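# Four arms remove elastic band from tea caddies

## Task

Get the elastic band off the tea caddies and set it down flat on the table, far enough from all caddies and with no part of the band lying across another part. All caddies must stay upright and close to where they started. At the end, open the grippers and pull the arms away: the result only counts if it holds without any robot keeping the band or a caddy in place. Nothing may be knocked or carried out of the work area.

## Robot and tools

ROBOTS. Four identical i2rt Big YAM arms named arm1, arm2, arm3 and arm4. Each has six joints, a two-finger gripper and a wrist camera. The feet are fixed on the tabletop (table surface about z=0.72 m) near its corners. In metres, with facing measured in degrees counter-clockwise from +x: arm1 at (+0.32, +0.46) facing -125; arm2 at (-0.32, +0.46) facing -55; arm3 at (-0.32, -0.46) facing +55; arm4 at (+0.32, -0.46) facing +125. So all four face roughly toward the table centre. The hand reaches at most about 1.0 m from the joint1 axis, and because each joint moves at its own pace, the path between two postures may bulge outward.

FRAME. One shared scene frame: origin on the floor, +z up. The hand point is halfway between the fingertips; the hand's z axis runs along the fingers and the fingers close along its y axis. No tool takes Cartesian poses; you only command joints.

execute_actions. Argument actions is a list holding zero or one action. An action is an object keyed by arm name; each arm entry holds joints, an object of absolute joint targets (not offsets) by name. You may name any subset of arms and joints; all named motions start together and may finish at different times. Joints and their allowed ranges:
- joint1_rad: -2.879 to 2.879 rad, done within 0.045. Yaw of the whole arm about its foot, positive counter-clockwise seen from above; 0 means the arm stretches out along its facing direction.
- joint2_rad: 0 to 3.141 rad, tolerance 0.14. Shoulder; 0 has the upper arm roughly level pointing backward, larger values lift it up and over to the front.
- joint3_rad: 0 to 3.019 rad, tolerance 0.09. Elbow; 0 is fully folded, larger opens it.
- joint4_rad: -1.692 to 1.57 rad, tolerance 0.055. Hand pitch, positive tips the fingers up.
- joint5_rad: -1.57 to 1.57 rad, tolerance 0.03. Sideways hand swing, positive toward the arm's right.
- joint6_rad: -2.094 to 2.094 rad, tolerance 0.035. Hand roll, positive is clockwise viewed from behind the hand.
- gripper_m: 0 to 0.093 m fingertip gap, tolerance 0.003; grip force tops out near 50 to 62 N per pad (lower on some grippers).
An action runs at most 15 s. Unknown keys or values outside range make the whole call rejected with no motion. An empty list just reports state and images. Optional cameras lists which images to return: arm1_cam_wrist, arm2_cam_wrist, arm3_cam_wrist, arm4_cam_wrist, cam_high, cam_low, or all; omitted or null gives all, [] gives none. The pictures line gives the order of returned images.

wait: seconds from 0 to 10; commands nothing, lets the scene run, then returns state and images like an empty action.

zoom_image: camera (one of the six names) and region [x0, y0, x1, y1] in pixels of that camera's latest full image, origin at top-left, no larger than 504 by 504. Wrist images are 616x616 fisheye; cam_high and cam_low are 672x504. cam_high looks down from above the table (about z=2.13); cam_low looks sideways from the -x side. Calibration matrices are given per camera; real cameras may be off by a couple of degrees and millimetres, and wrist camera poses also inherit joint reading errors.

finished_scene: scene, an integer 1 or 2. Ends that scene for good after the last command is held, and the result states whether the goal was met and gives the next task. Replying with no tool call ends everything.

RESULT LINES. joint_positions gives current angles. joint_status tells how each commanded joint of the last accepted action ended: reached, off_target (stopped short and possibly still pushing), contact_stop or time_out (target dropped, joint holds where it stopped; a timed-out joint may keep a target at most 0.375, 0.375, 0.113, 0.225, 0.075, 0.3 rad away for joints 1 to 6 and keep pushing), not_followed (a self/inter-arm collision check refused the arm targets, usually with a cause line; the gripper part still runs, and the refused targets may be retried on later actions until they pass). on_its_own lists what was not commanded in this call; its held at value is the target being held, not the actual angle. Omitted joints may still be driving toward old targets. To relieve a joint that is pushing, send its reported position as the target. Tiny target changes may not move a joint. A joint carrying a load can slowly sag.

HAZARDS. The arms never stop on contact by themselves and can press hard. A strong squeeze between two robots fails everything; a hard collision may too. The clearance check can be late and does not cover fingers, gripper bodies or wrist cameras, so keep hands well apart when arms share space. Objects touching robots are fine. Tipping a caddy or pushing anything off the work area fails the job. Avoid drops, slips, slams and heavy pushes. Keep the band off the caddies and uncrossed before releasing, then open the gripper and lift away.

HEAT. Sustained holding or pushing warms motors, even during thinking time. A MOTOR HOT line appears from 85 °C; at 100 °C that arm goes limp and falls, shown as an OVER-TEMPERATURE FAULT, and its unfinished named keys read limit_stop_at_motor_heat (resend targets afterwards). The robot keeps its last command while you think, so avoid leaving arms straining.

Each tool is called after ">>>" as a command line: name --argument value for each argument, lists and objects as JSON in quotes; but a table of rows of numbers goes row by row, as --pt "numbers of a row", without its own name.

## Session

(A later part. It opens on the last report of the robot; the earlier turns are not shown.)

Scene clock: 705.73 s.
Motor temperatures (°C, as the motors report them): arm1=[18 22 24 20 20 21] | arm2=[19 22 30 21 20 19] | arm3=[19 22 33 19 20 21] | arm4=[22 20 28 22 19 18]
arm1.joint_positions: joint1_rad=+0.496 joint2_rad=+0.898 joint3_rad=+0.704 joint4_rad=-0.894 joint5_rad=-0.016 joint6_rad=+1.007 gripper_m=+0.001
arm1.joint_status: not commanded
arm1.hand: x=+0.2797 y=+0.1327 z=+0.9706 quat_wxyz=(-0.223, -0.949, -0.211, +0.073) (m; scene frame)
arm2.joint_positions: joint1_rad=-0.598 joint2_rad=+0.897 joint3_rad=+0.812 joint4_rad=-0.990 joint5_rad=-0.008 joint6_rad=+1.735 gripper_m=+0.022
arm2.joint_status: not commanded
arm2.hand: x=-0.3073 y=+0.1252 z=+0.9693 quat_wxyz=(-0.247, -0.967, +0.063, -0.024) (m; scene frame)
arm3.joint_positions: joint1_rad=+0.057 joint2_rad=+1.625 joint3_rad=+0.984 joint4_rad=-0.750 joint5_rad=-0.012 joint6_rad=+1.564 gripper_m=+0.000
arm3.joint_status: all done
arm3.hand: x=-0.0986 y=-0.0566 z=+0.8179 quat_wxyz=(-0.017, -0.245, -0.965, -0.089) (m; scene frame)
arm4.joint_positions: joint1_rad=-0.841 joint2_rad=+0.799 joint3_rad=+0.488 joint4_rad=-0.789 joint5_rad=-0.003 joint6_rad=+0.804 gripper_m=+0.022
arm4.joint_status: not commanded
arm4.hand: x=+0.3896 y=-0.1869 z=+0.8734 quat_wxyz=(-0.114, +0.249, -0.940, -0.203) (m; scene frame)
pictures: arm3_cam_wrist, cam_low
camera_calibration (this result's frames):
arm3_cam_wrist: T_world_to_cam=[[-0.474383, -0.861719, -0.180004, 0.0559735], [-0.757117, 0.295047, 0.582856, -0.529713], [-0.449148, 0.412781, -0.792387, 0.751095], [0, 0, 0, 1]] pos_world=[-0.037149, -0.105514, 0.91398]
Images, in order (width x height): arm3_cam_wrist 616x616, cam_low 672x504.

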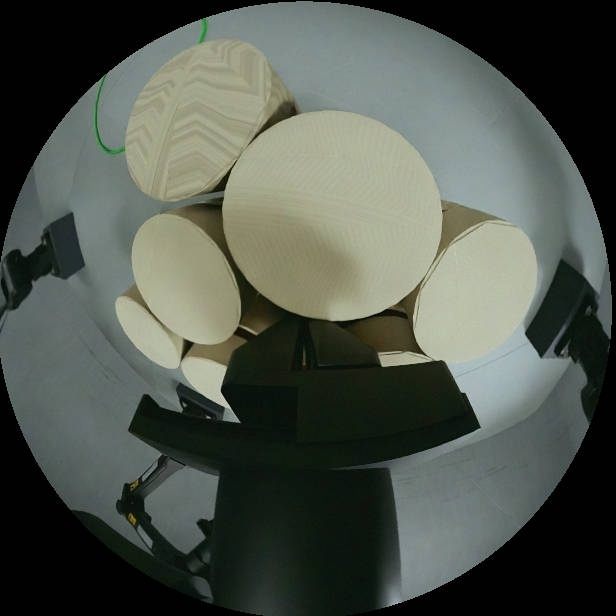

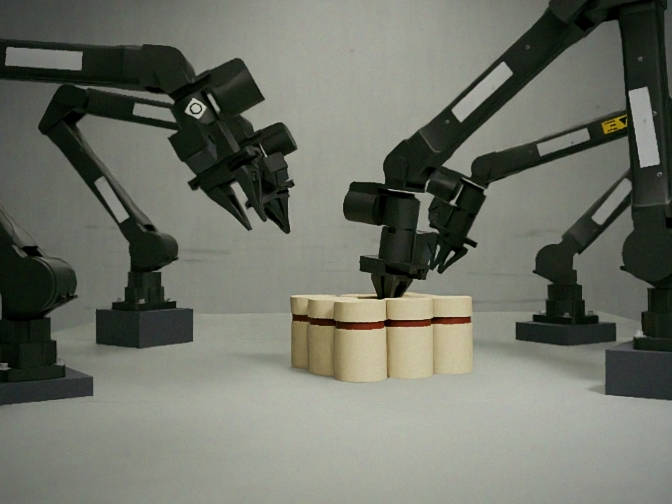

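>>> execute_actions --actions '[{"arm3":{"joints":{"joint1_rad":-0.03,"joint2_rad":1.598,"joint3_rad":0.922,"joint4_rad":-0.72}}}]' --cameras '["arm3_cam_wrist","cam_high"]'

Scene clock: 710.93 s.
Motor temperatures (°C, as the motors report them): arm1=[18 22 24 20 20 21] | arm2=[19 22 30 21 20 19] | arm3=[19 22 32 19 20 21] | arm4=[22 20 28 22 19 18]
arm1.joint_positions: joint1_rad=+0.496 joint2_rad=+0.898 joint3_rad=+0.704 joint4_rad=-0.894 joint5_rad=-0.016 joint6_rad=+1.007 gripper_m=+0.001
arm1.joint_status: not commanded
arm1.hand: x=+0.2797 y=+0.1327 z=+0.9706 quat_wxyz=(-0.223, -0.949, -0.211, +0.073) (m; scene frame)
arm2.joint_positions: joint1_rad=-0.598 joint2_rad=+0.897 joint3_rad=+0.812 joint4_rad=-0.990 joint5_rad=-0.008 joint6_rad=+1.735 gripper_m=+0.022
arm2.joint_status: not commanded
arm2.hand: x=-0.3073 y=+0.1252 z=+0.9693 quat_wxyz=(-0.247, -0.967, +0.063, -0.024) (m; scene frame)
arm3.joint_positions: joint1_rad=-0.031 joint2_rad=+1.600 joint3_rad=+0.921 joint4_rad=-0.723 joint5_rad=-0.010 joint6_rad=+1.565 gripper_m=+0.000
arm3.joint_status: all done
arm3.hand: x=-0.0757 y=-0.0948 z=+0.8081 quat_wxyz=(-0.019, -0.288, -0.954, -0.082) (m; scene frame)
arm4.joint_positions: joint1_rad=-0.841 joint2_rad=+0.799 joint3_rad=+0.488 joint4_rad=-0.789 joint5_rad=-0.003 joint6_rad=+0.804 gripper_m=+0.022
arm4.joint_status: not commanded
arm4.hand: x=+0.3896 y=-0.1869 z=+0.8734 quat_wxyz=(-0.114, +0.249, -0.940, -0.203) (m; scene frame)
pictures: arm3_cam_wrist, cam_high
camera_calibration (this result's frames):
arm3_cam_wrist: T_world_to_cam=[[-0.550074, -0.817759, -0.16938, 0.0220532], [-0.724753, 0.366689, 0.583329, -0.486512], [-0.414913, 0.443633, -0.794379, 0.776481], [0, 0, 0, 1]] pos_world=[-0.0182987, -0.148039, 0.904352]
Images, in order (width x height): arm3_cam_wrist 616x616, cam_high 672x504.

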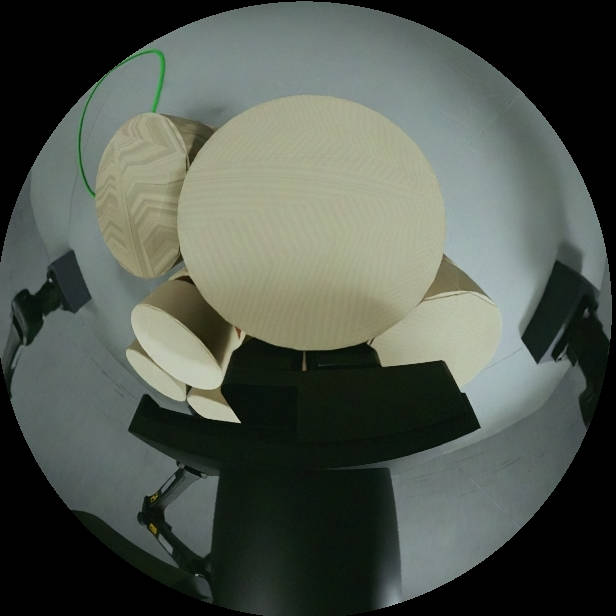

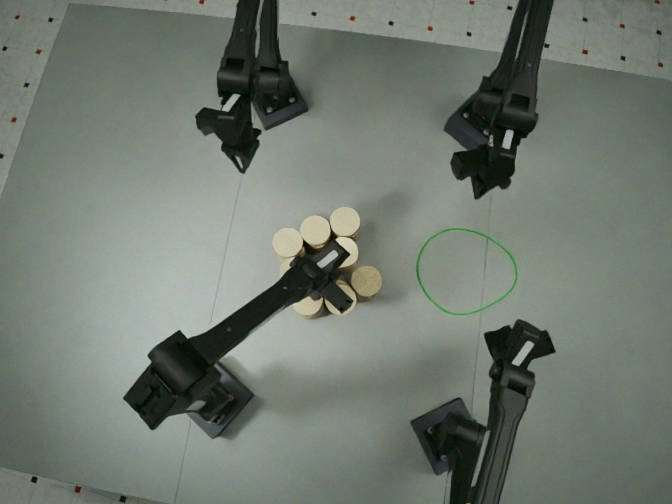

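>>> execute_actions --actions '[{"arm3":{"joints":{"joint1_rad":0.055,"joint2_rad":1.645,"joint3_rad":1.0,"joint4_rad":-0.75}}}]' --cameras '[]'

>>> execute_actions --actions '[{"arm3":{"joints":{"joint1_rad":0.005,"joint2_rad":1.72,"joint3_rad":1.105,"joint4_rad":-0.78}}}]' --cameras '["arm3_cam_wrist","cam_high"]'

Scene clock: 720.63 s.
Motor temperatures (°C, as the motors report them): arm1=[18 22 24 20 20 21] | arm2=[19 22 30 21 20 19] | arm3=[19 22 31 19 20 21] | arm4=[22 20 28 22 19 18]
arm1.joint_positions: joint1_rad=+0.496 joint2_rad=+0.898 joint3_rad=+0.704 joint4_rad=-0.894 joint5_rad=-0.016 joint6_rad=+1.007 gripper_m=+0.001
arm1.joint_status: not commanded
arm1.hand: x=+0.2797 y=+0.1327 z=+0.9706 quat_wxyz=(-0.223, -0.949, -0.211, +0.073) (m; scene frame)
arm2.joint_positions: joint1_rad=-0.598 joint2_rad=+0.897 joint3_rad=+0.812 joint4_rad=-0.990 joint5_rad=-0.008 joint6_rad=+1.735 gripper_m=+0.022
arm2.joint_status: not commanded
arm2.hand: x=-0.3073 y=+0.1252 z=+0.9693 quat_wxyz=(-0.247, -0.967, +0.063, -0.024) (m; scene frame)
arm3.joint_positions: joint1_rad=+0.056 joint2_rad=+1.617 joint3_rad=+0.971 joint4_rad=-0.739 joint5_rad=-0.010 joint6_rad=+1.565 gripper_m=+0.000
arm3.joint_status: all done
arm3.hand: x=-0.0991 y=-0.0591 z=+0.8174 quat_wxyz=(-0.018, -0.246, -0.965, -0.091) (m; scene frame)
arm4.joint_positions: joint1_rad=-0.841 joint2_rad=+0.799 joint3_rad=+0.488 joint4_rad=-0.789 joint5_rad=-0.003 joint6_rad=+0.804 gripper_m=+0.022
arm4.joint_status: not commanded
arm4.hand: x=+0.3896 y=-0.1869 z=+0.8734 quat_wxyz=(-0.114, +0.249, -0.940, -0.203) (m; scene frame)
pictures: none
No camera images: the call's "cameras" was empty. Leave "cameras" out to get every camera's image.

Scene clock: 721.40 s.
Motor temperatures (°C, as the motors report them): arm1=[18 22 24 20 20 21] | arm2=[19 22 30 21 20 19] | arm3=[19 22 32 19 20 21] | arm4=[22 20 28 22 19 18]
arm1.joint_positions: joint1_rad=+0.496 joint2_rad=+0.898 joint3_rad=+0.704 joint4_rad=-0.894 joint5_rad=-0.016 joint6_rad=+1.007 gripper_m=+0.001
arm1.joint_status: not commanded
arm1.hand: x=+0.2797 y=+0.1327 z=+0.9706 quat_wxyz=(-0.223, -0.949, -0.211, +0.073) (m; scene frame)
arm2.joint_positions: joint1_rad=-0.598 joint2_rad=+0.897 joint3_rad=+0.812 joint4_rad=-0.990 joint5_rad=-0.008 joint6_rad=+1.735 gripper_m=+0.022
arm2.joint_status: not commanded
arm2.hand: x=-0.3073 y=+0.1252 z=+0.9693 quat_wxyz=(-0.247, -0.967, +0.063, -0.024) (m; scene frame)
arm3.joint_positions: joint1_rad=+0.014 joint2_rad=+1.697 joint3_rad=+1.070 joint4_rad=-0.770 joint5_rad=-0.012 joint6_rad=+1.565 gripper_m=+0.000
arm3.joint_status: all done
arm3.hand: x=-0.0666 y=-0.0422 z=+0.8146 quat_wxyz=(-0.018, -0.267, -0.960, -0.085) (m; scene frame)
arm4.joint_positions: joint1_rad=-0.841 joint2_rad=+0.799 joint3_rad=+0.488 joint4_rad=-0.789 joint5_rad=-0.003 joint6_rad=+0.804 gripper_m=+0.022
arm4.joint_status: not commanded
arm4.hand: x=+0.3896 y=-0.1869 z=+0.8734 quat_wxyz=(-0.114, +0.249, -0.940, -0.203) (m; scene frame)
pictures: arm3_cam_wrist, cam_high
camera_calibration (this result's frames):
arm3_cam_wrist: T_world_to_cam=[[-0.512913, -0.840557, -0.174311, 0.0766407], [-0.741301, 0.3313, 0.583706, -0.505863], [-0.432889, 0.428608, -0.793034, 0.759148], [0, 0, 0, 1]] pos_world=[-0.00706036, -0.0933629, 0.910665]
Images, in order (width x height): arm3_cam_wrist 616x616, cam_high 672x504.

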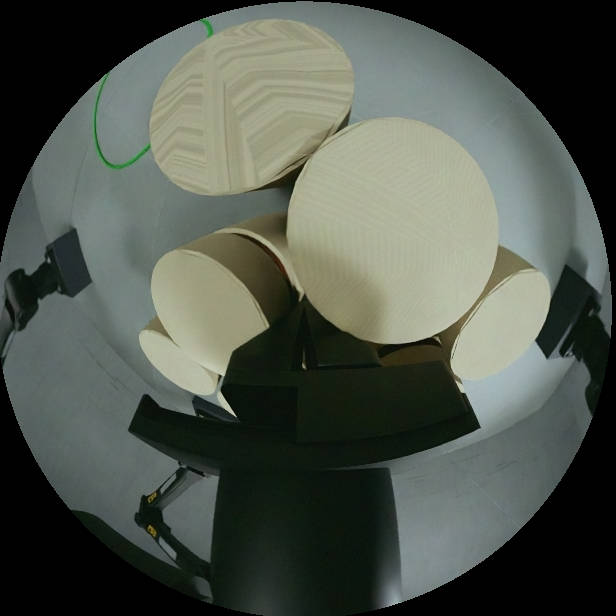

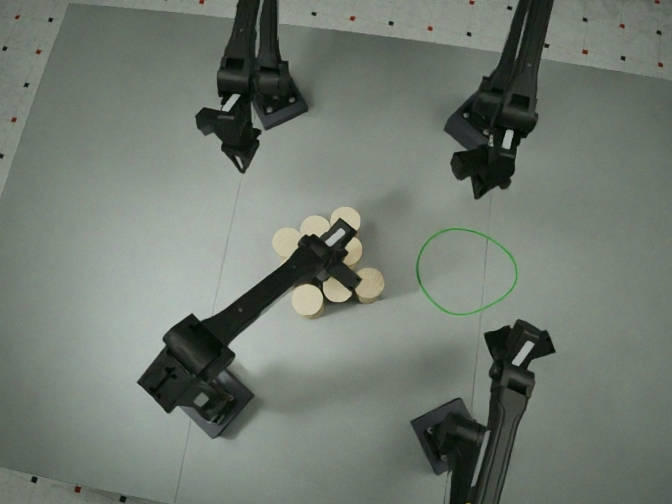

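>>> execute_actions --actions '[{"arm3":{"joints":{"joint1_rad":0.05,"joint2_rad":1.55,"joint3_rad":1.0}}}]' --cameras '[]'

>>> execute_actions --actions '[{"arm3":{"joints":{"joint2_rad":0.8,"joint3_rad":0.6}}}]' --cameras '["cam_low","cam_high"]'

Scene clock: 727.13 s.
Motor temperatures (°C, as the motors report them): arm1=[18 22 24 20 20 21] | arm2=[19 22 30 21 20 19] | arm3=[19 22 32 19 20 21] | arm4=[22 20 28 22 19 18]
arm1.joint_positions: joint1_rad=+0.496 joint2_rad=+0.898 joint3_rad=+0.704 joint4_rad=-0.894 joint5_rad=-0.016 joint6_rad=+1.007 gripper_m=+0.001
arm1.joint_status: not commanded
arm1.hand: x=+0.2797 y=+0.1327 z=+0.9706 quat_wxyz=(-0.223, -0.949, -0.211, +0.073) (m; scene frame)
arm2.joint_positions: joint1_rad=-0.598 joint2_rad=+0.897 joint3_rad=+0.812 joint4_rad=-0.990 joint5_rad=-0.008 joint6_rad=+1.735 gripper_m=+0.022
arm2.joint_status: not commanded
arm2.hand: x=-0.3073 y=+0.1252 z=+0.9693 quat_wxyz=(-0.247, -0.967, +0.063, -0.024) (m; scene frame)
arm3.joint_positions: joint1_rad=+0.044 joint2_rad=+1.545 joint3_rad=+0.994 joint4_rad=-0.773 joint5_rad=-0.012 joint6_rad=+1.565 gripper_m=+0.000
arm3.joint_status: all done
arm3.hand: x=-0.0910 y=-0.0551 z=+0.8556 quat_wxyz=(-0.026, -0.251, -0.960, -0.121) (m; scene frame)
arm4.joint_positions: joint1_rad=-0.841 joint2_rad=+0.799 joint3_rad=+0.488 joint4_rad=-0.789 joint5_rad=-0.003 joint6_rad=+0.804 gripper_m=+0.022
arm4.joint_status: not commanded
arm4.hand: x=+0.3896 y=-0.1869 z=+0.8734 quat_wxyz=(-0.114, +0.249, -0.940, -0.203) (m; scene frame)
pictures: none
No camera images: the call's "cameras" was empty. Leave "cameras" out to get every camera's image.

Scene clock: 728.50 s.
Motor temperatures (°C, as the motors report them): arm1=[18 22 24 20 20 21] | arm2=[19 22 30 21 20 19] | arm3=[19 22 32 19 20 21] | arm4=[22 20 28 22 19 18]
arm1.joint_positions: joint1_rad=+0.496 joint2_rad=+0.898 joint3_rad=+0.704 joint4_rad=-0.894 joint5_rad=-0.016 joint6_rad=+1.007 gripper_m=+0.001
arm1.joint_status: not commanded
arm1.hand: x=+0.2797 y=+0.1327 z=+0.9706 quat_wxyz=(-0.223, -0.949, -0.211, +0.073) (m; scene frame)
arm2.joint_positions: joint1_rad=-0.598 joint2_rad=+0.897 joint3_rad=+0.812 joint4_rad=-0.990 joint5_rad=-0.008 joint6_rad=+1.735 gripper_m=+0.022
arm2.joint_status: not commanded
arm2.hand: x=-0.3073 y=+0.1252 z=+0.9693 quat_wxyz=(-0.247, -0.967, +0.063, -0.024) (m; scene frame)
arm3.joint_positions: joint1_rad=+0.044 joint2_rad=+0.801 joint3_rad=+0.602 joint4_rad=-0.774 joint5_rad=-0.012 joint6_rad=+1.565 gripper_m=+0.000
arm3.joint_status: all done
arm3.hand: x=-0.1630 y=-0.1816 z=+0.9542 quat_wxyz=(-0.070, -0.241, -0.925, -0.286) (m; scene frame)
arm4.joint_positions: joint1_rad=-0.841 joint2_rad=+0.799 joint3_rad=+0.488 joint4_rad=-0.789 joint5_rad=-0.003 joint6_rad=+0.804 gripper_m=+0.022
arm4.joint_status: not commanded
arm4.hand: x=+0.3896 y=-0.1869 z=+0.8734 quat_wxyz=(-0.114, +0.249, -0.940, -0.203) (m; scene frame)
pictures: cam_high, cam_low
Images, in order (width x height): cam_high 672x504, cam_low 672x504.

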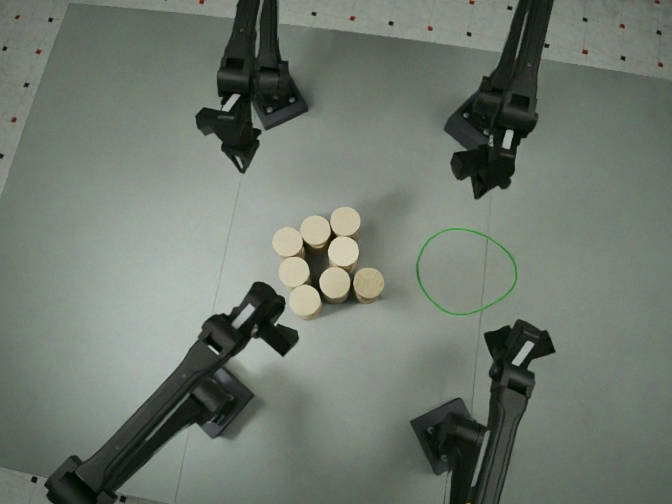

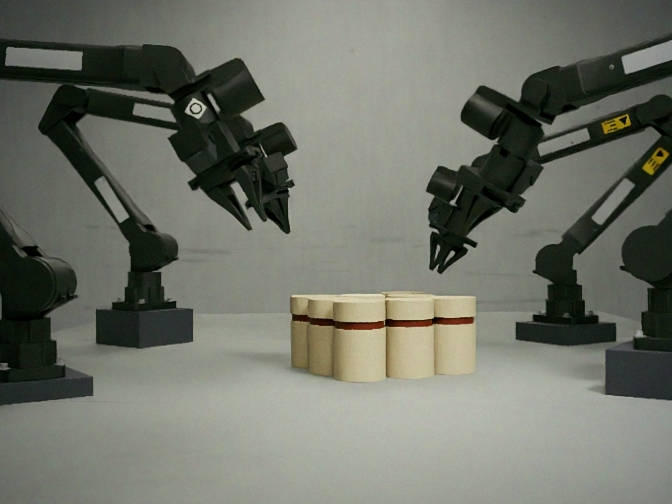

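>>> execute_actions --actions '[{"arm1":{"joints":{"joint1_rad":-0.011,"joint2_rad":1.85,"joint3_rad":1.665,"joint4_rad":-1.185,"joint6_rad":2.09,"gripper_m":0.093}},"arm4":{"joints":{"joint1_rad":0.082,"joint2_rad":1.3,"joint3_rad":0.23,"joint4_rad":0.58,"joint6_rad":0,"gripper_m":0.04}},"arm3":{"joints":{"joint1_rad":0.6}}}]' --cameras '[]'

>>> execute_actions --actions '[{"arm1":{"joints":{"joint2_rad":1.965}},"arm4":{"joints":{"joint2_rad":1.685,"joint4_rad":0.97}}}]' --cameras '["cam_high","arm1_cam_wrist","arm4_cam_wrist"]'

Scene clock: 768.87 s.
Motor temperatures (°C, as the motors report them): arm1=[18 22 25 20 20 21] | arm2=[19 21 31 21 20 19] | arm3=[19 21 33 19 20 21] | arm4=[22 20 28 22 19 18]
arm1.joint_positions: joint1_rad=-0.019 joint2_rad=+1.840 joint3_rad=+1.627 joint4_rad=-1.177 joint5_rad=-0.016 joint6_rad=+2.080 gripper_m=+0.093
arm1.joint_status: all done
arm1.hand: x=-0.0422 y=-0.0269 z=+0.9459 quat_wxyz=(-0.087, -0.835, +0.543, +0.001) (m; scene frame)
arm2.joint_positions: joint1_rad=-0.598 joint2_rad=+0.897 joint3_rad=+0.812 joint4_rad=-0.990 joint5_rad=-0.008 joint6_rad=+1.735 gripper_m=+0.022
arm2.joint_status: not commanded
arm2.hand: x=-0.3073 y=+0.1252 z=+0.9693 quat_wxyz=(-0.247, -0.967, +0.063, -0.024) (m; scene frame)
arm3.joint_positions: joint1_rad=+0.592 joint2_rad=+0.801 joint3_rad=+0.602 joint4_rad=-0.774 joint5_rad=-0.010 joint6_rad=+1.565 gripper_m=+0.000
arm3.joint_status: all done
arm3.hand: x=-0.3306 y=-0.1406 z=+0.9543 quat_wxyz=(+0.009, +0.018, -0.955, -0.295) (m; scene frame)
arm4.joint_positions: joint1_rad=+0.079 joint2_rad=+1.305 joint3_rad=+0.231 joint4_rad=+0.558 joint5_rad=+0.001 joint6_rad=+0.009 gripper_m=+0.040
arm4.joint_status: all done
arm4.hand: x=+0.0821 y=-0.1583 z=+0.8159 quat_wxyz=(-0.217, +0.777, -0.380, -0.453) (m; scene frame)
pictures: none
No camera images: the call's "cameras" was empty. Leave "cameras" out to get every camera's image.

Scene clock: 770.03 s.
Motor temperatures (°C, as the motors report them): arm1=[18 22 25 20 20 21] | arm2=[19 21 31 21 20 19] | arm3=[19 21 33 19 20 21] | arm4=[22 20 28 22 19 18]
arm1.joint_positions: joint1_rad=-0.019 joint2_rad=+1.960 joint3_rad=+1.640 joint4_rad=-1.178 joint5_rad=-0.016 joint6_rad=+2.081 gripper_m=+0.093
arm1.joint_status: all done
arm1.hand: x=-0.0441 y=-0.0288 z=+0.8811 quat_wxyz=(-0.033, -0.838, +0.545, -0.003) (m; scene frame)
arm2.joint_positions: joint1_rad=-0.598 joint2_rad=+0.897 joint3_rad=+0.812 joint4_rad=-0.990 joint5_rad=-0.008 joint6_rad=+1.735 gripper_m=+0.022
arm2.joint_status: not commanded
arm2.hand: x=-0.3073 y=+0.1252 z=+0.9693 quat_wxyz=(-0.247, -0.967, +0.063, -0.024) (m; scene frame)
arm3.joint_positions: joint1_rad=+0.592 joint2_rad=+0.801 joint3_rad=+0.602 joint4_rad=-0.774 joint5_rad=-0.010 joint6_rad=+1.565 gripper_m=+0.000
arm3.joint_status: not commanded
arm3.hand: x=-0.3306 y=-0.1406 z=+0.9543 quat_wxyz=(+0.009, +0.018, -0.955, -0.295) (m; scene frame)
arm4.joint_positions: joint1_rad=+0.079 joint2_rad=+1.683 joint3_rad=+0.231 joint4_rad=+0.948 joint5_rad=+0.001 joint6_rad=+0.009 gripper_m=+0.040
arm4.joint_status: all done
arm4.hand: x=+0.0771 y=-0.1518 z=+0.7601 quat_wxyz=(-0.219, +0.774, -0.379, -0.457) (m; scene frame)
pictures: arm1_cam_wrist, arm4_cam_wrist, cam_high
camera_calibration (this result's frames):
arm1_cam_wrist: T_world_to_cam=[[0.913546, 0.401136, -0.0672613, 0.112365], [0.351707, -0.696011, 0.625996, -0.554298], [0.204295, -0.595532, -0.77692, 0.798043], [0, 0, 0, 1]] pos_world=[-0.0707359, 0.0443885, 0.974562]
arm4_cam_wrist: T_world_to_cam=[[0.790689, 0.612211, -0.00292201, 0.033166], [0.552398, -0.71548, -0.427721, 0.179334], [-0.263946, 0.33658, -0.903906, 0.884795], [0, 0, 0, 1]] pos_world=[0.10825, -0.189799, 0.876573]
Images, in order (width x height): arm1_cam_wrist 616x616, arm4_cam_wrist 616x616, cam_high 672x504.

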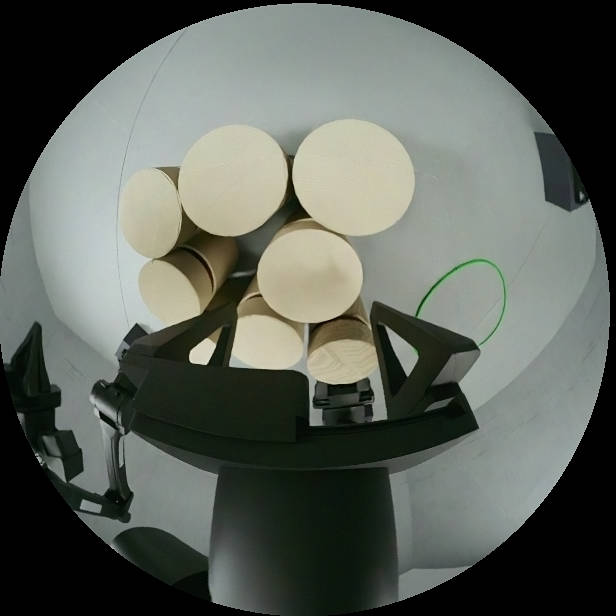

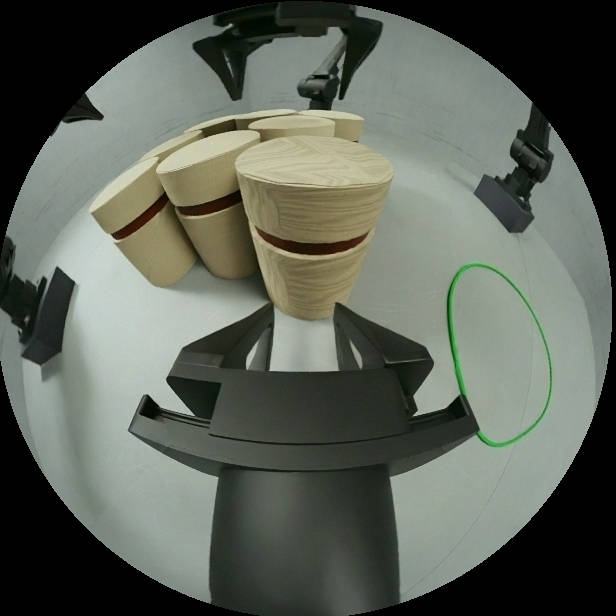

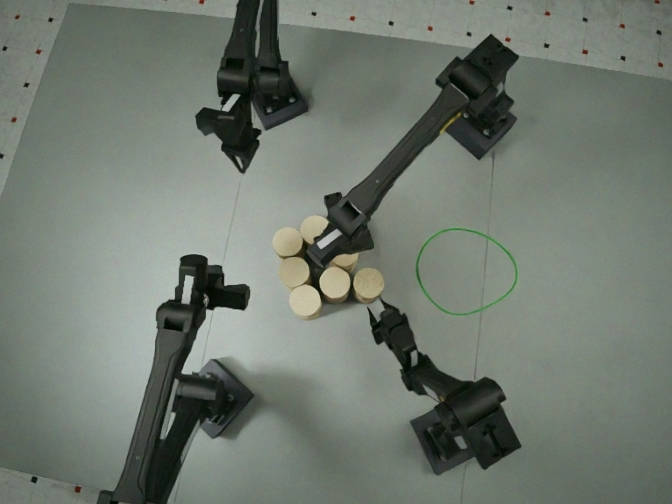

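>>> execute_actions --actions '[{"arm1":{"joints":{"joint1_rad":-0.005,"joint2_rad":2.05,"joint3_rad":1.53,"joint4_rad":-0.985}}}]' --cameras '["cam_low","arm1_cam_wrist"]'

Scene clock: 775.60 s.
Motor temperatures (°C, as the motors report them): arm1=[18 22 25 20 20 21] | arm2=[19 21 31 21 20 19] | arm3=[19 21 33 19 20 21] | arm4=[22 20 27 22 19 18]
arm1.joint_positions: joint1_rad=-0.013 joint2_rad=+2.046 joint3_rad=+1.524 joint4_rad=-0.993 joint5_rad=-0.016 joint6_rad=+2.081 gripper_m=+0.093
arm1.joint_status: all done
arm1.hand: x=-0.0363 y=-0.0234 z=+0.7917 quat_wxyz=(-0.025, -0.839, +0.543, -0.003) (m; scene frame)
arm2.joint_positions: joint1_rad=-0.598 joint2_rad=+0.897 joint3_rad=+0.812 joint4_rad=-0.990 joint5_rad=-0.008 joint6_rad=+1.735 gripper_m=+0.022
arm2.joint_status: not commanded
arm2.hand: x=-0.3073 y=+0.1252 z=+0.9693 quat_wxyz=(-0.247, -0.967, +0.063, -0.024) (m; scene frame)
arm3.joint_positions: joint1_rad=+0.592 joint2_rad=+0.801 joint3_rad=+0.602 joint4_rad=-0.774 joint5_rad=-0.010 joint6_rad=+1.565 gripper_m=+0.000
arm3.joint_status: not commanded
arm3.hand: x=-0.3306 y=-0.1406 z=+0.9543 quat_wxyz=(+0.009, +0.018, -0.955, -0.295) (m; scene frame)
arm4.joint_positions: joint1_rad=+0.079 joint2_rad=+1.683 joint3_rad=+0.231 joint4_rad=+0.948 joint5_rad=+0.001 joint6_rad=+0.009 gripper_m=+0.040
arm4.joint_status: not commanded
arm4.hand: x=+0.0771 y=-0.1518 z=+0.7601 quat_wxyz=(-0.219, +0.774, -0.379, -0.457) (m; scene frame)
pictures: arm1_cam_wrist, cam_low
camera_calibration (this result's frames):
arm1_cam_wrist: T_world_to_cam=[[0.911874, 0.407063, -0.0527709, 0.0855687], [0.349498, -0.70256, 0.619887, -0.492694], [0.215258, -0.583702, -0.782915, 0.735592], [0, 0, 0, 1]] pos_world=[-0.0641746, 0.0483877, 0.885835]
Images, in order (width x height): arm1_cam_wrist 616x616, cam_low 672x504.

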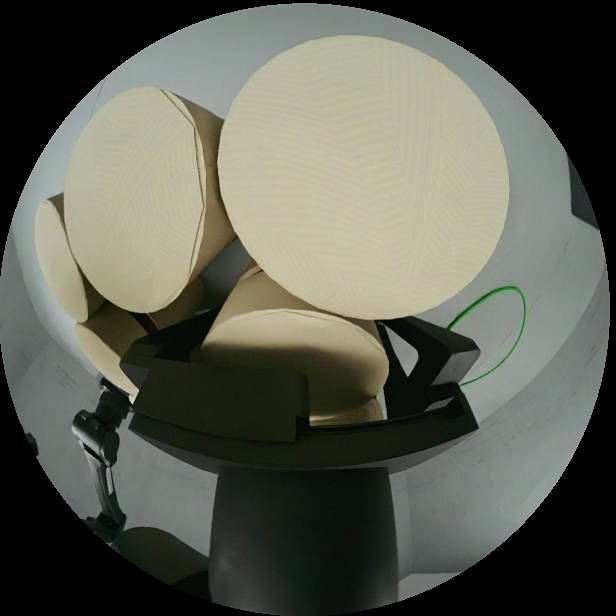

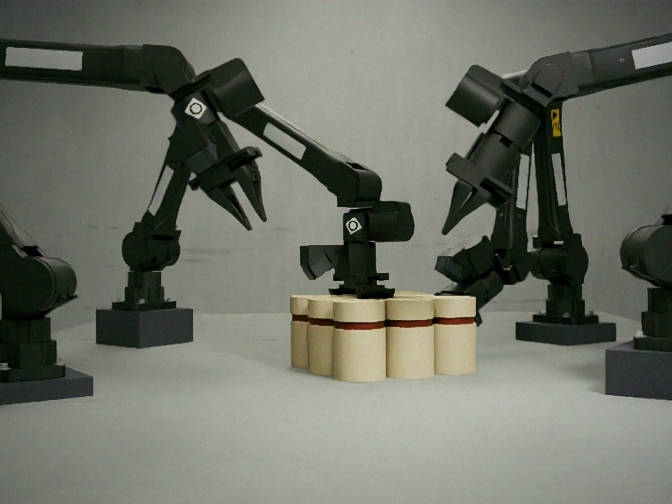

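>>> execute_actions --actions '[{"arm1":{"joints":{"gripper_m":0.078}}}]' --cameras '[]'

>>> execute_actions --actions '[{"arm1":{"joints":{"joint1_rad":0.013,"joint2_rad":1.985,"joint3_rad":1.435,"joint4_rad":-0.94}},"arm4":{"joints":{"joint1_rad":0.05,"joint2_rad":1.735,"joint3_rad":0.375,"joint4_rad":0.86}}}]' --cameras '["cam_high","arm1_cam_wrist","arm4_cam_wrist"]'

Scene clock: 784.33 s.
Motor temperatures (°C, as the motors report them): arm1=[18 23 25 20 20 21] | arm2=[19 21 31 21 20 19] | arm3=[19 21 33 19 20 21] | arm4=[22 20 26 22 19 18]
arm1.joint_positions: joint1_rad=-0.013 joint2_rad=+2.046 joint3_rad=+1.524 joint4_rad=-0.992 joint5_rad=-0.016 joint6_rad=+2.081 gripper_m=+0.081
arm1.joint_status: all done
arm1.hand: x=-0.0365 y=-0.0235 z=+0.7917 quat_wxyz=(-0.025, -0.839, +0.543, -0.003) (m; scene frame)
arm2.joint_positions: joint1_rad=-0.598 joint2_rad=+0.897 joint3_rad=+0.812 joint4_rad=-0.990 joint5_rad=-0.008 joint6_rad=+1.735 gripper_m=+0.022
arm2.joint_status: not commanded
arm2.hand: x=-0.3073 y=+0.1252 z=+0.9693 quat_wxyz=(-0.247, -0.967, +0.063, -0.024) (m; scene frame)
arm3.joint_positions: joint1_rad=+0.592 joint2_rad=+0.801 joint3_rad=+0.602 joint4_rad=-0.774 joint5_rad=-0.010 joint6_rad=+1.565 gripper_m=+0.000
arm3.joint_status: not commanded
arm3.hand: x=-0.3306 y=-0.1406 z=+0.9543 quat_wxyz=(+0.009, +0.018, -0.955, -0.295) (m; scene frame)
arm4.joint_positions: joint1_rad=+0.079 joint2_rad=+1.683 joint3_rad=+0.231 joint4_rad=+0.948 joint5_rad=+0.001 joint6_rad=+0.009 gripper_m=+0.040
arm4.joint_status: not commanded
arm4.hand: x=+0.0771 y=-0.1518 z=+0.7601 quat_wxyz=(-0.219, +0.774, -0.379, -0.457) (m; scene frame)
pictures: none
No camera images: the call's "cameras" was empty. Leave "cameras" out to get every camera's image.

Scene clock: 785.13 s.
Motor temperatures (°C, as the motors report them): arm1=[18 23 25 20 20 21] | arm2=[19 21 31 21 20 19] | arm3=[19 21 34 19 20 21] | arm4=[22 20 26 22 19 18]
arm1.joint_positions: joint1_rad=+0.004 joint2_rad=+1.994 joint3_rad=+1.436 joint4_rad=-0.949 joint5_rad=-0.007 joint6_rad=+2.083 gripper_m=+0.081
arm1.joint_status: all done
arm1.hand: x=-0.0169 y=-0.0109 z=+0.7919 quat_wxyz=(-0.028, -0.843, +0.537, +0.001) (m; scene frame)
arm2.joint_positions: joint1_rad=-0.598 joint2_rad=+0.897 joint3_rad=+0.812 joint4_rad=-0.990 joint5_rad=-0.008 joint6_rad=+1.735 gripper_m=+0.022
arm2.joint_status: not commanded
arm2.hand: x=-0.3073 y=+0.1252 z=+0.9693 quat_wxyz=(-0.247, -0.967, +0.063, -0.024) (m; scene frame)
arm3.joint_positions: joint1_rad=+0.592 joint2_rad=+0.801 joint3_rad=+0.602 joint4_rad=-0.774 joint5_rad=-0.010 joint6_rad=+1.565 gripper_m=+0.000
arm3.joint_status: not commanded
arm3.hand: x=-0.3306 y=-0.1406 z=+0.9543 quat_wxyz=(+0.009, +0.018, -0.955, -0.295) (m; scene frame)
arm4.joint_positions: joint1_rad=+0.057 joint2_rad=+1.735 joint3_rad=+0.340 joint4_rad=+0.863 joint5_rad=+0.000 joint6_rad=+0.009 gripper_m=+0.040
arm4.joint_status: all done
arm4.hand: x=+0.0613 y=-0.1169 z=+0.7512 quat_wxyz=(-0.219, +0.776, -0.390, -0.444) (m; scene frame)
pictures: arm1_cam_wrist, arm4_cam_wrist, cam_high
camera_calibration (this result's frames):
arm1_cam_wrist: T_world_to_cam=[[0.90505, 0.420483, -0.0638732, 0.0717], [0.367248, -0.696891, 0.616013, -0.487414], [0.21451, -0.580979, -0.785142, 0.740688], [0, 0, 0, 1]] pos_world=[-0.0447753, 0.060501, 0.886378]
arm4_cam_wrist: T_world_to_cam=[[0.803562, 0.595217, -0.00244067, 0.0210901], [0.543925, -0.73597, -0.403106, 0.188836], [-0.241732, 0.322593, -0.91515, 0.866306], [0, 0, 0, 1]] pos_world=[0.0897537, -0.15304, 0.868972]
Images, in order (width x height): arm1_cam_wrist 616x616, arm4_cam_wrist 616x616, cam_high 672x504.

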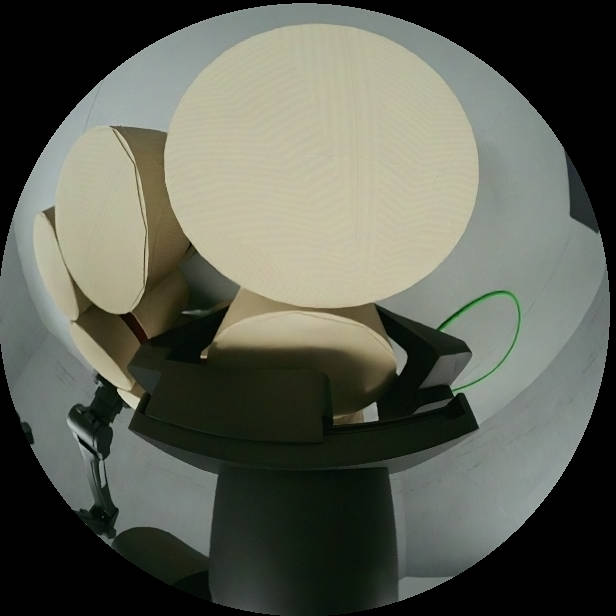

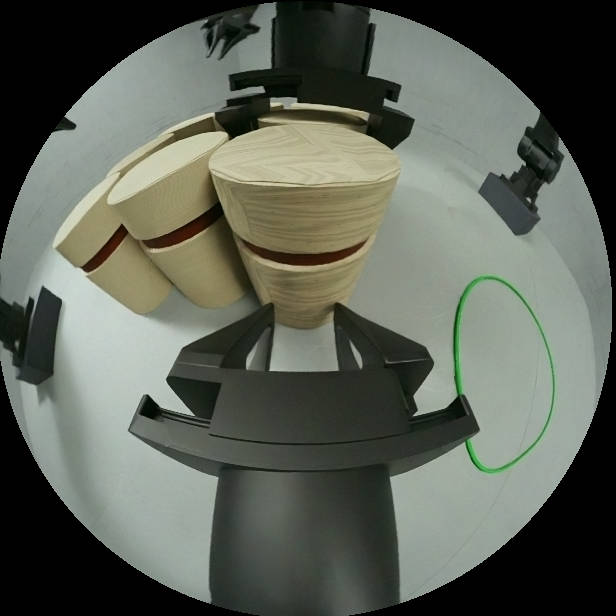

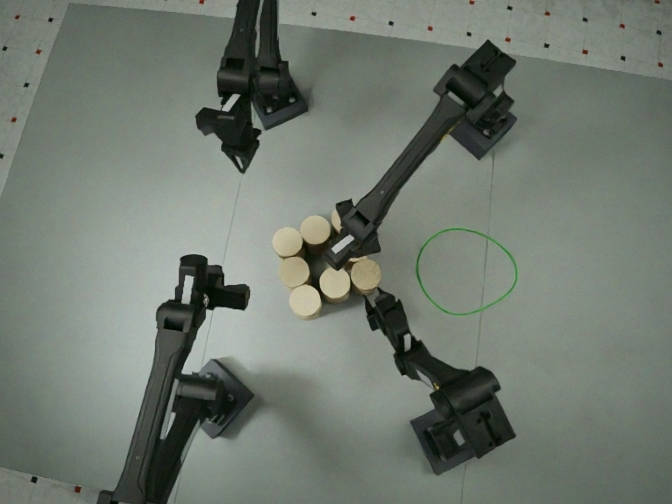

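E is at (365,275) — good. Release and retreat.

>>> execute_actions --actions '[{"arm1":{"joints":{"gripper_m":0.093}},"arm4":{"joints":{"joint2_rad":1.6,"joint3_rad":0.15}}}]' --cameras '[]'

>>> execute_actions --actions '[{"arm1":{"joints":{"joint2_rad":1.9,"joint3_rad":1.56,"joint4_rad":-1.15}},"arm4":{"joints":{"joint2_rad":0.8,"joint4_rad":-0.3}}}]' --cameras '[]'

>>> execute_actions --actions '[{"arm1":{"joints":{"joint2_rad":0.9,"joint3_rad":0.9}}}]' --cameras '["cam_high","cam_low"]'

Scene clock: 794.00 s.
Motor temperatures (°C, as the motors report them): arm1=[18 24 25 20 20 21] | arm2=[19 21 31 21 20 19] | arm3=[19 21 34 19 19 21] | arm4=[22 20 26 22 19 18]
arm1.joint_positions: joint1_rad=+0.005 joint2_rad=+1.993 joint3_rad=+1.436 joint4_rad=-0.949 joint5_rad=-0.011 joint6_rad=+2.083 gripper_m=+0.093
arm1.joint_status: all done
arm1.hand: x=-0.0156 y=-0.0121 z=+0.7921 quat_wxyz=(-0.029, -0.844, +0.536, -0.001) (m; scene frame)
arm2.joint_positions: joint1_rad=-0.598 joint2_rad=+0.897 joint3_rad=+0.812 joint4_rad=-0.990 joint5_rad=-0.008 joint6_rad=+1.735 gripper_m=+0.022
arm2.joint_status: not commanded
arm2.hand: x=-0.3073 y=+0.1252 z=+0.9693 quat_wxyz=(-0.247, -0.967, +0.063, -0.024) (m; scene frame)
arm3.joint_positions: joint1_rad=+0.592 joint2_rad=+0.801 joint3_rad=+0.602 joint4_rad=-0.774 joint5_rad=-0.010 joint6_rad=+1.565 gripper_m=+0.000
arm3.joint_status: not commanded
arm3.hand: x=-0.3306 y=-0.1406 z=+0.9543 quat_wxyz=(+0.009, +0.018, -0.955, -0.295) (m; scene frame)
arm4.joint_positions: joint1_rad=+0.057 joint2_rad=+1.596 joint3_rad=+0.145 joint4_rad=+0.863 joint5_rad=+0.000 joint6_rad=+0.009 gripper_m=+0.040
arm4.joint_status: all done
arm4.hand: x=+0.1095 y=-0.1807 z=+0.7509 quat_wxyz=(-0.208, +0.788, -0.396, -0.422) (m; scene frame)
pictures: none
No camera images: the call's "cameras" was empty. Leave "cameras" out to get every camera's image.

Scene clock: 795.63 s.
Motor temperatures (°C, as the motors report them): arm1=[18 24 25 20 20 21] | arm2=[19 21 31 21 20 19] | arm3=[19 21 34 19 19 21] | arm4=[22 20 26 22 19 18]
arm1.joint_positions: joint1_rad=+0.005 joint2_rad=+1.877 joint3_rad=+1.541 joint4_rad=-1.142 joint5_rad=-0.012 joint6_rad=+2.083 gripper_m=+0.093
arm1.joint_status: all done
arm1.hand: x=-0.0183 y=-0.0170 z=+0.8914 quat_wxyz=(-0.042, -0.843, +0.536, -0.001) (m; scene frame)
arm2.joint_positions: joint1_rad=-0.598 joint2_rad=+0.897 joint3_rad=+0.812 joint4_rad=-0.990 joint5_rad=-0.008 joint6_rad=+1.735 gripper_m=+0.022
arm2.joint_status: not commanded
arm2.hand: x=-0.3073 y=+0.1252 z=+0.9693 quat_wxyz=(-0.247, -0.967, +0.063, -0.024) (m; scene frame)
arm3.joint_positions: joint1_rad=+0.592 joint2_rad=+0.801 joint3_rad=+0.602 joint4_rad=-0.774 joint5_rad=-0.010 joint6_rad=+1.565 gripper_m=+0.000
arm3.joint_status: not commanded
arm3.hand: x=-0.3306 y=-0.1406 z=+0.9543 quat_wxyz=(+0.009, +0.018, -0.955, -0.295) (m; scene frame)
arm4.joint_positions: joint1_rad=+0.057 joint2_rad=+0.801 joint3_rad=+0.145 joint4_rad=-0.288 joint5_rad=+0.000 joint6_rad=+0.009 gripper_m=+0.040
arm4.joint_status: all done
arm4.hand: x=+0.1672 y=-0.2570 z=+0.7771 quat_wxyz=(-0.136, +0.850, -0.428, -0.275) (m; scene frame)
pictures: none
No camera images: the call's "cameras" was empty. Leave "cameras" out to get every camera's image.

Scene clock: 797.13 s.
Motor temperatures (°C, as the motors report them): arm1=[18 23 25 20 20 21] | arm2=[19 21 31 21 20 19] | arm3=[19 21 34 19 19 21] | arm4=[22 20 26 22 19 18]
arm1.joint_positions: joint1_rad=+0.005 joint2_rad=+0.898 joint3_rad=+0.905 joint4_rad=-1.146 joint5_rad=-0.012 joint6_rad=+2.083 gripper_m=+0.093
arm1.joint_status: all done
arm1.hand: x=+0.1331 y=+0.1933 z=+1.0418 quat_wxyz=(-0.210, -0.826, +0.523, +0.009) (m; scene frame)
arm2.joint_positions: joint1_rad=-0.598 joint2_rad=+0.897 joint3_rad=+0.812 joint4_rad=-0.990 joint5_rad=-0.008 joint6_rad=+1.735 gripper_m=+0.022
arm2.joint_status: not commanded
arm2.hand: x=-0.3073 y=+0.1252 z=+0.9693 quat_wxyz=(-0.247, -0.967, +0.063, -0.024) (m; scene frame)
arm3.joint_positions: joint1_rad=+0.592 joint2_rad=+0.801 joint3_rad=+0.602 joint4_rad=-0.774 joint5_rad=-0.010 joint6_rad=+1.565 gripper_m=+0.000
arm3.joint_status: not commanded
arm3.hand: x=-0.3306 y=-0.1406 z=+0.9543 quat_wxyz=(+0.009, +0.018, -0.955, -0.295) (m; scene frame)
arm4.joint_positions: joint1_rad=+0.057 joint2_rad=+0.801 joint3_rad=+0.145 joint4_rad=-0.288 joint5_rad=+0.000 joint6_rad=+0.009 gripper_m=+0.040
arm4.joint_status: not commanded
arm4.hand: x=+0.1672 y=-0.2570 z=+0.7771 quat_wxyz=(-0.136, +0.850, -0.428, -0.275) (m; scene frame)
pictures: cam_high, cam_low
Images, in order (width x height): cam_high 672x504, cam_low 672x504.

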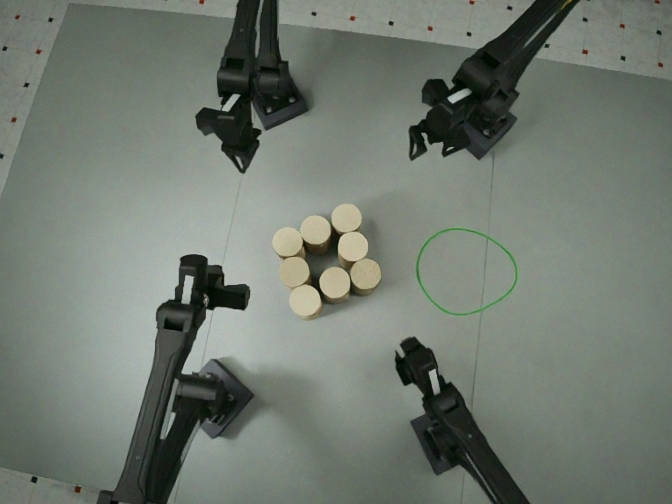

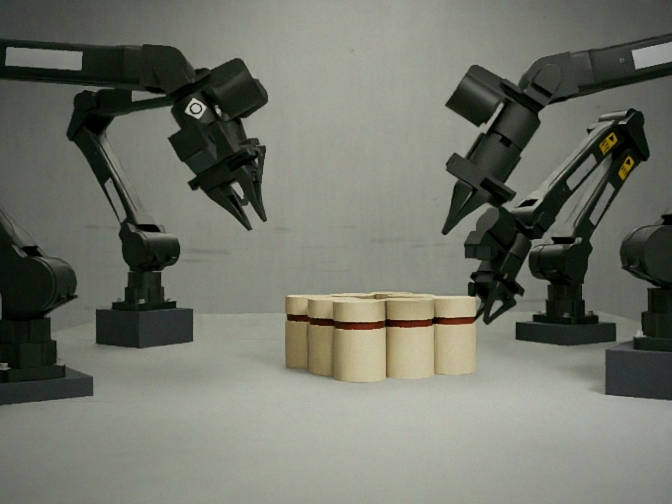

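>>> finished_scene --scene 1

The scene is finished: the task was done.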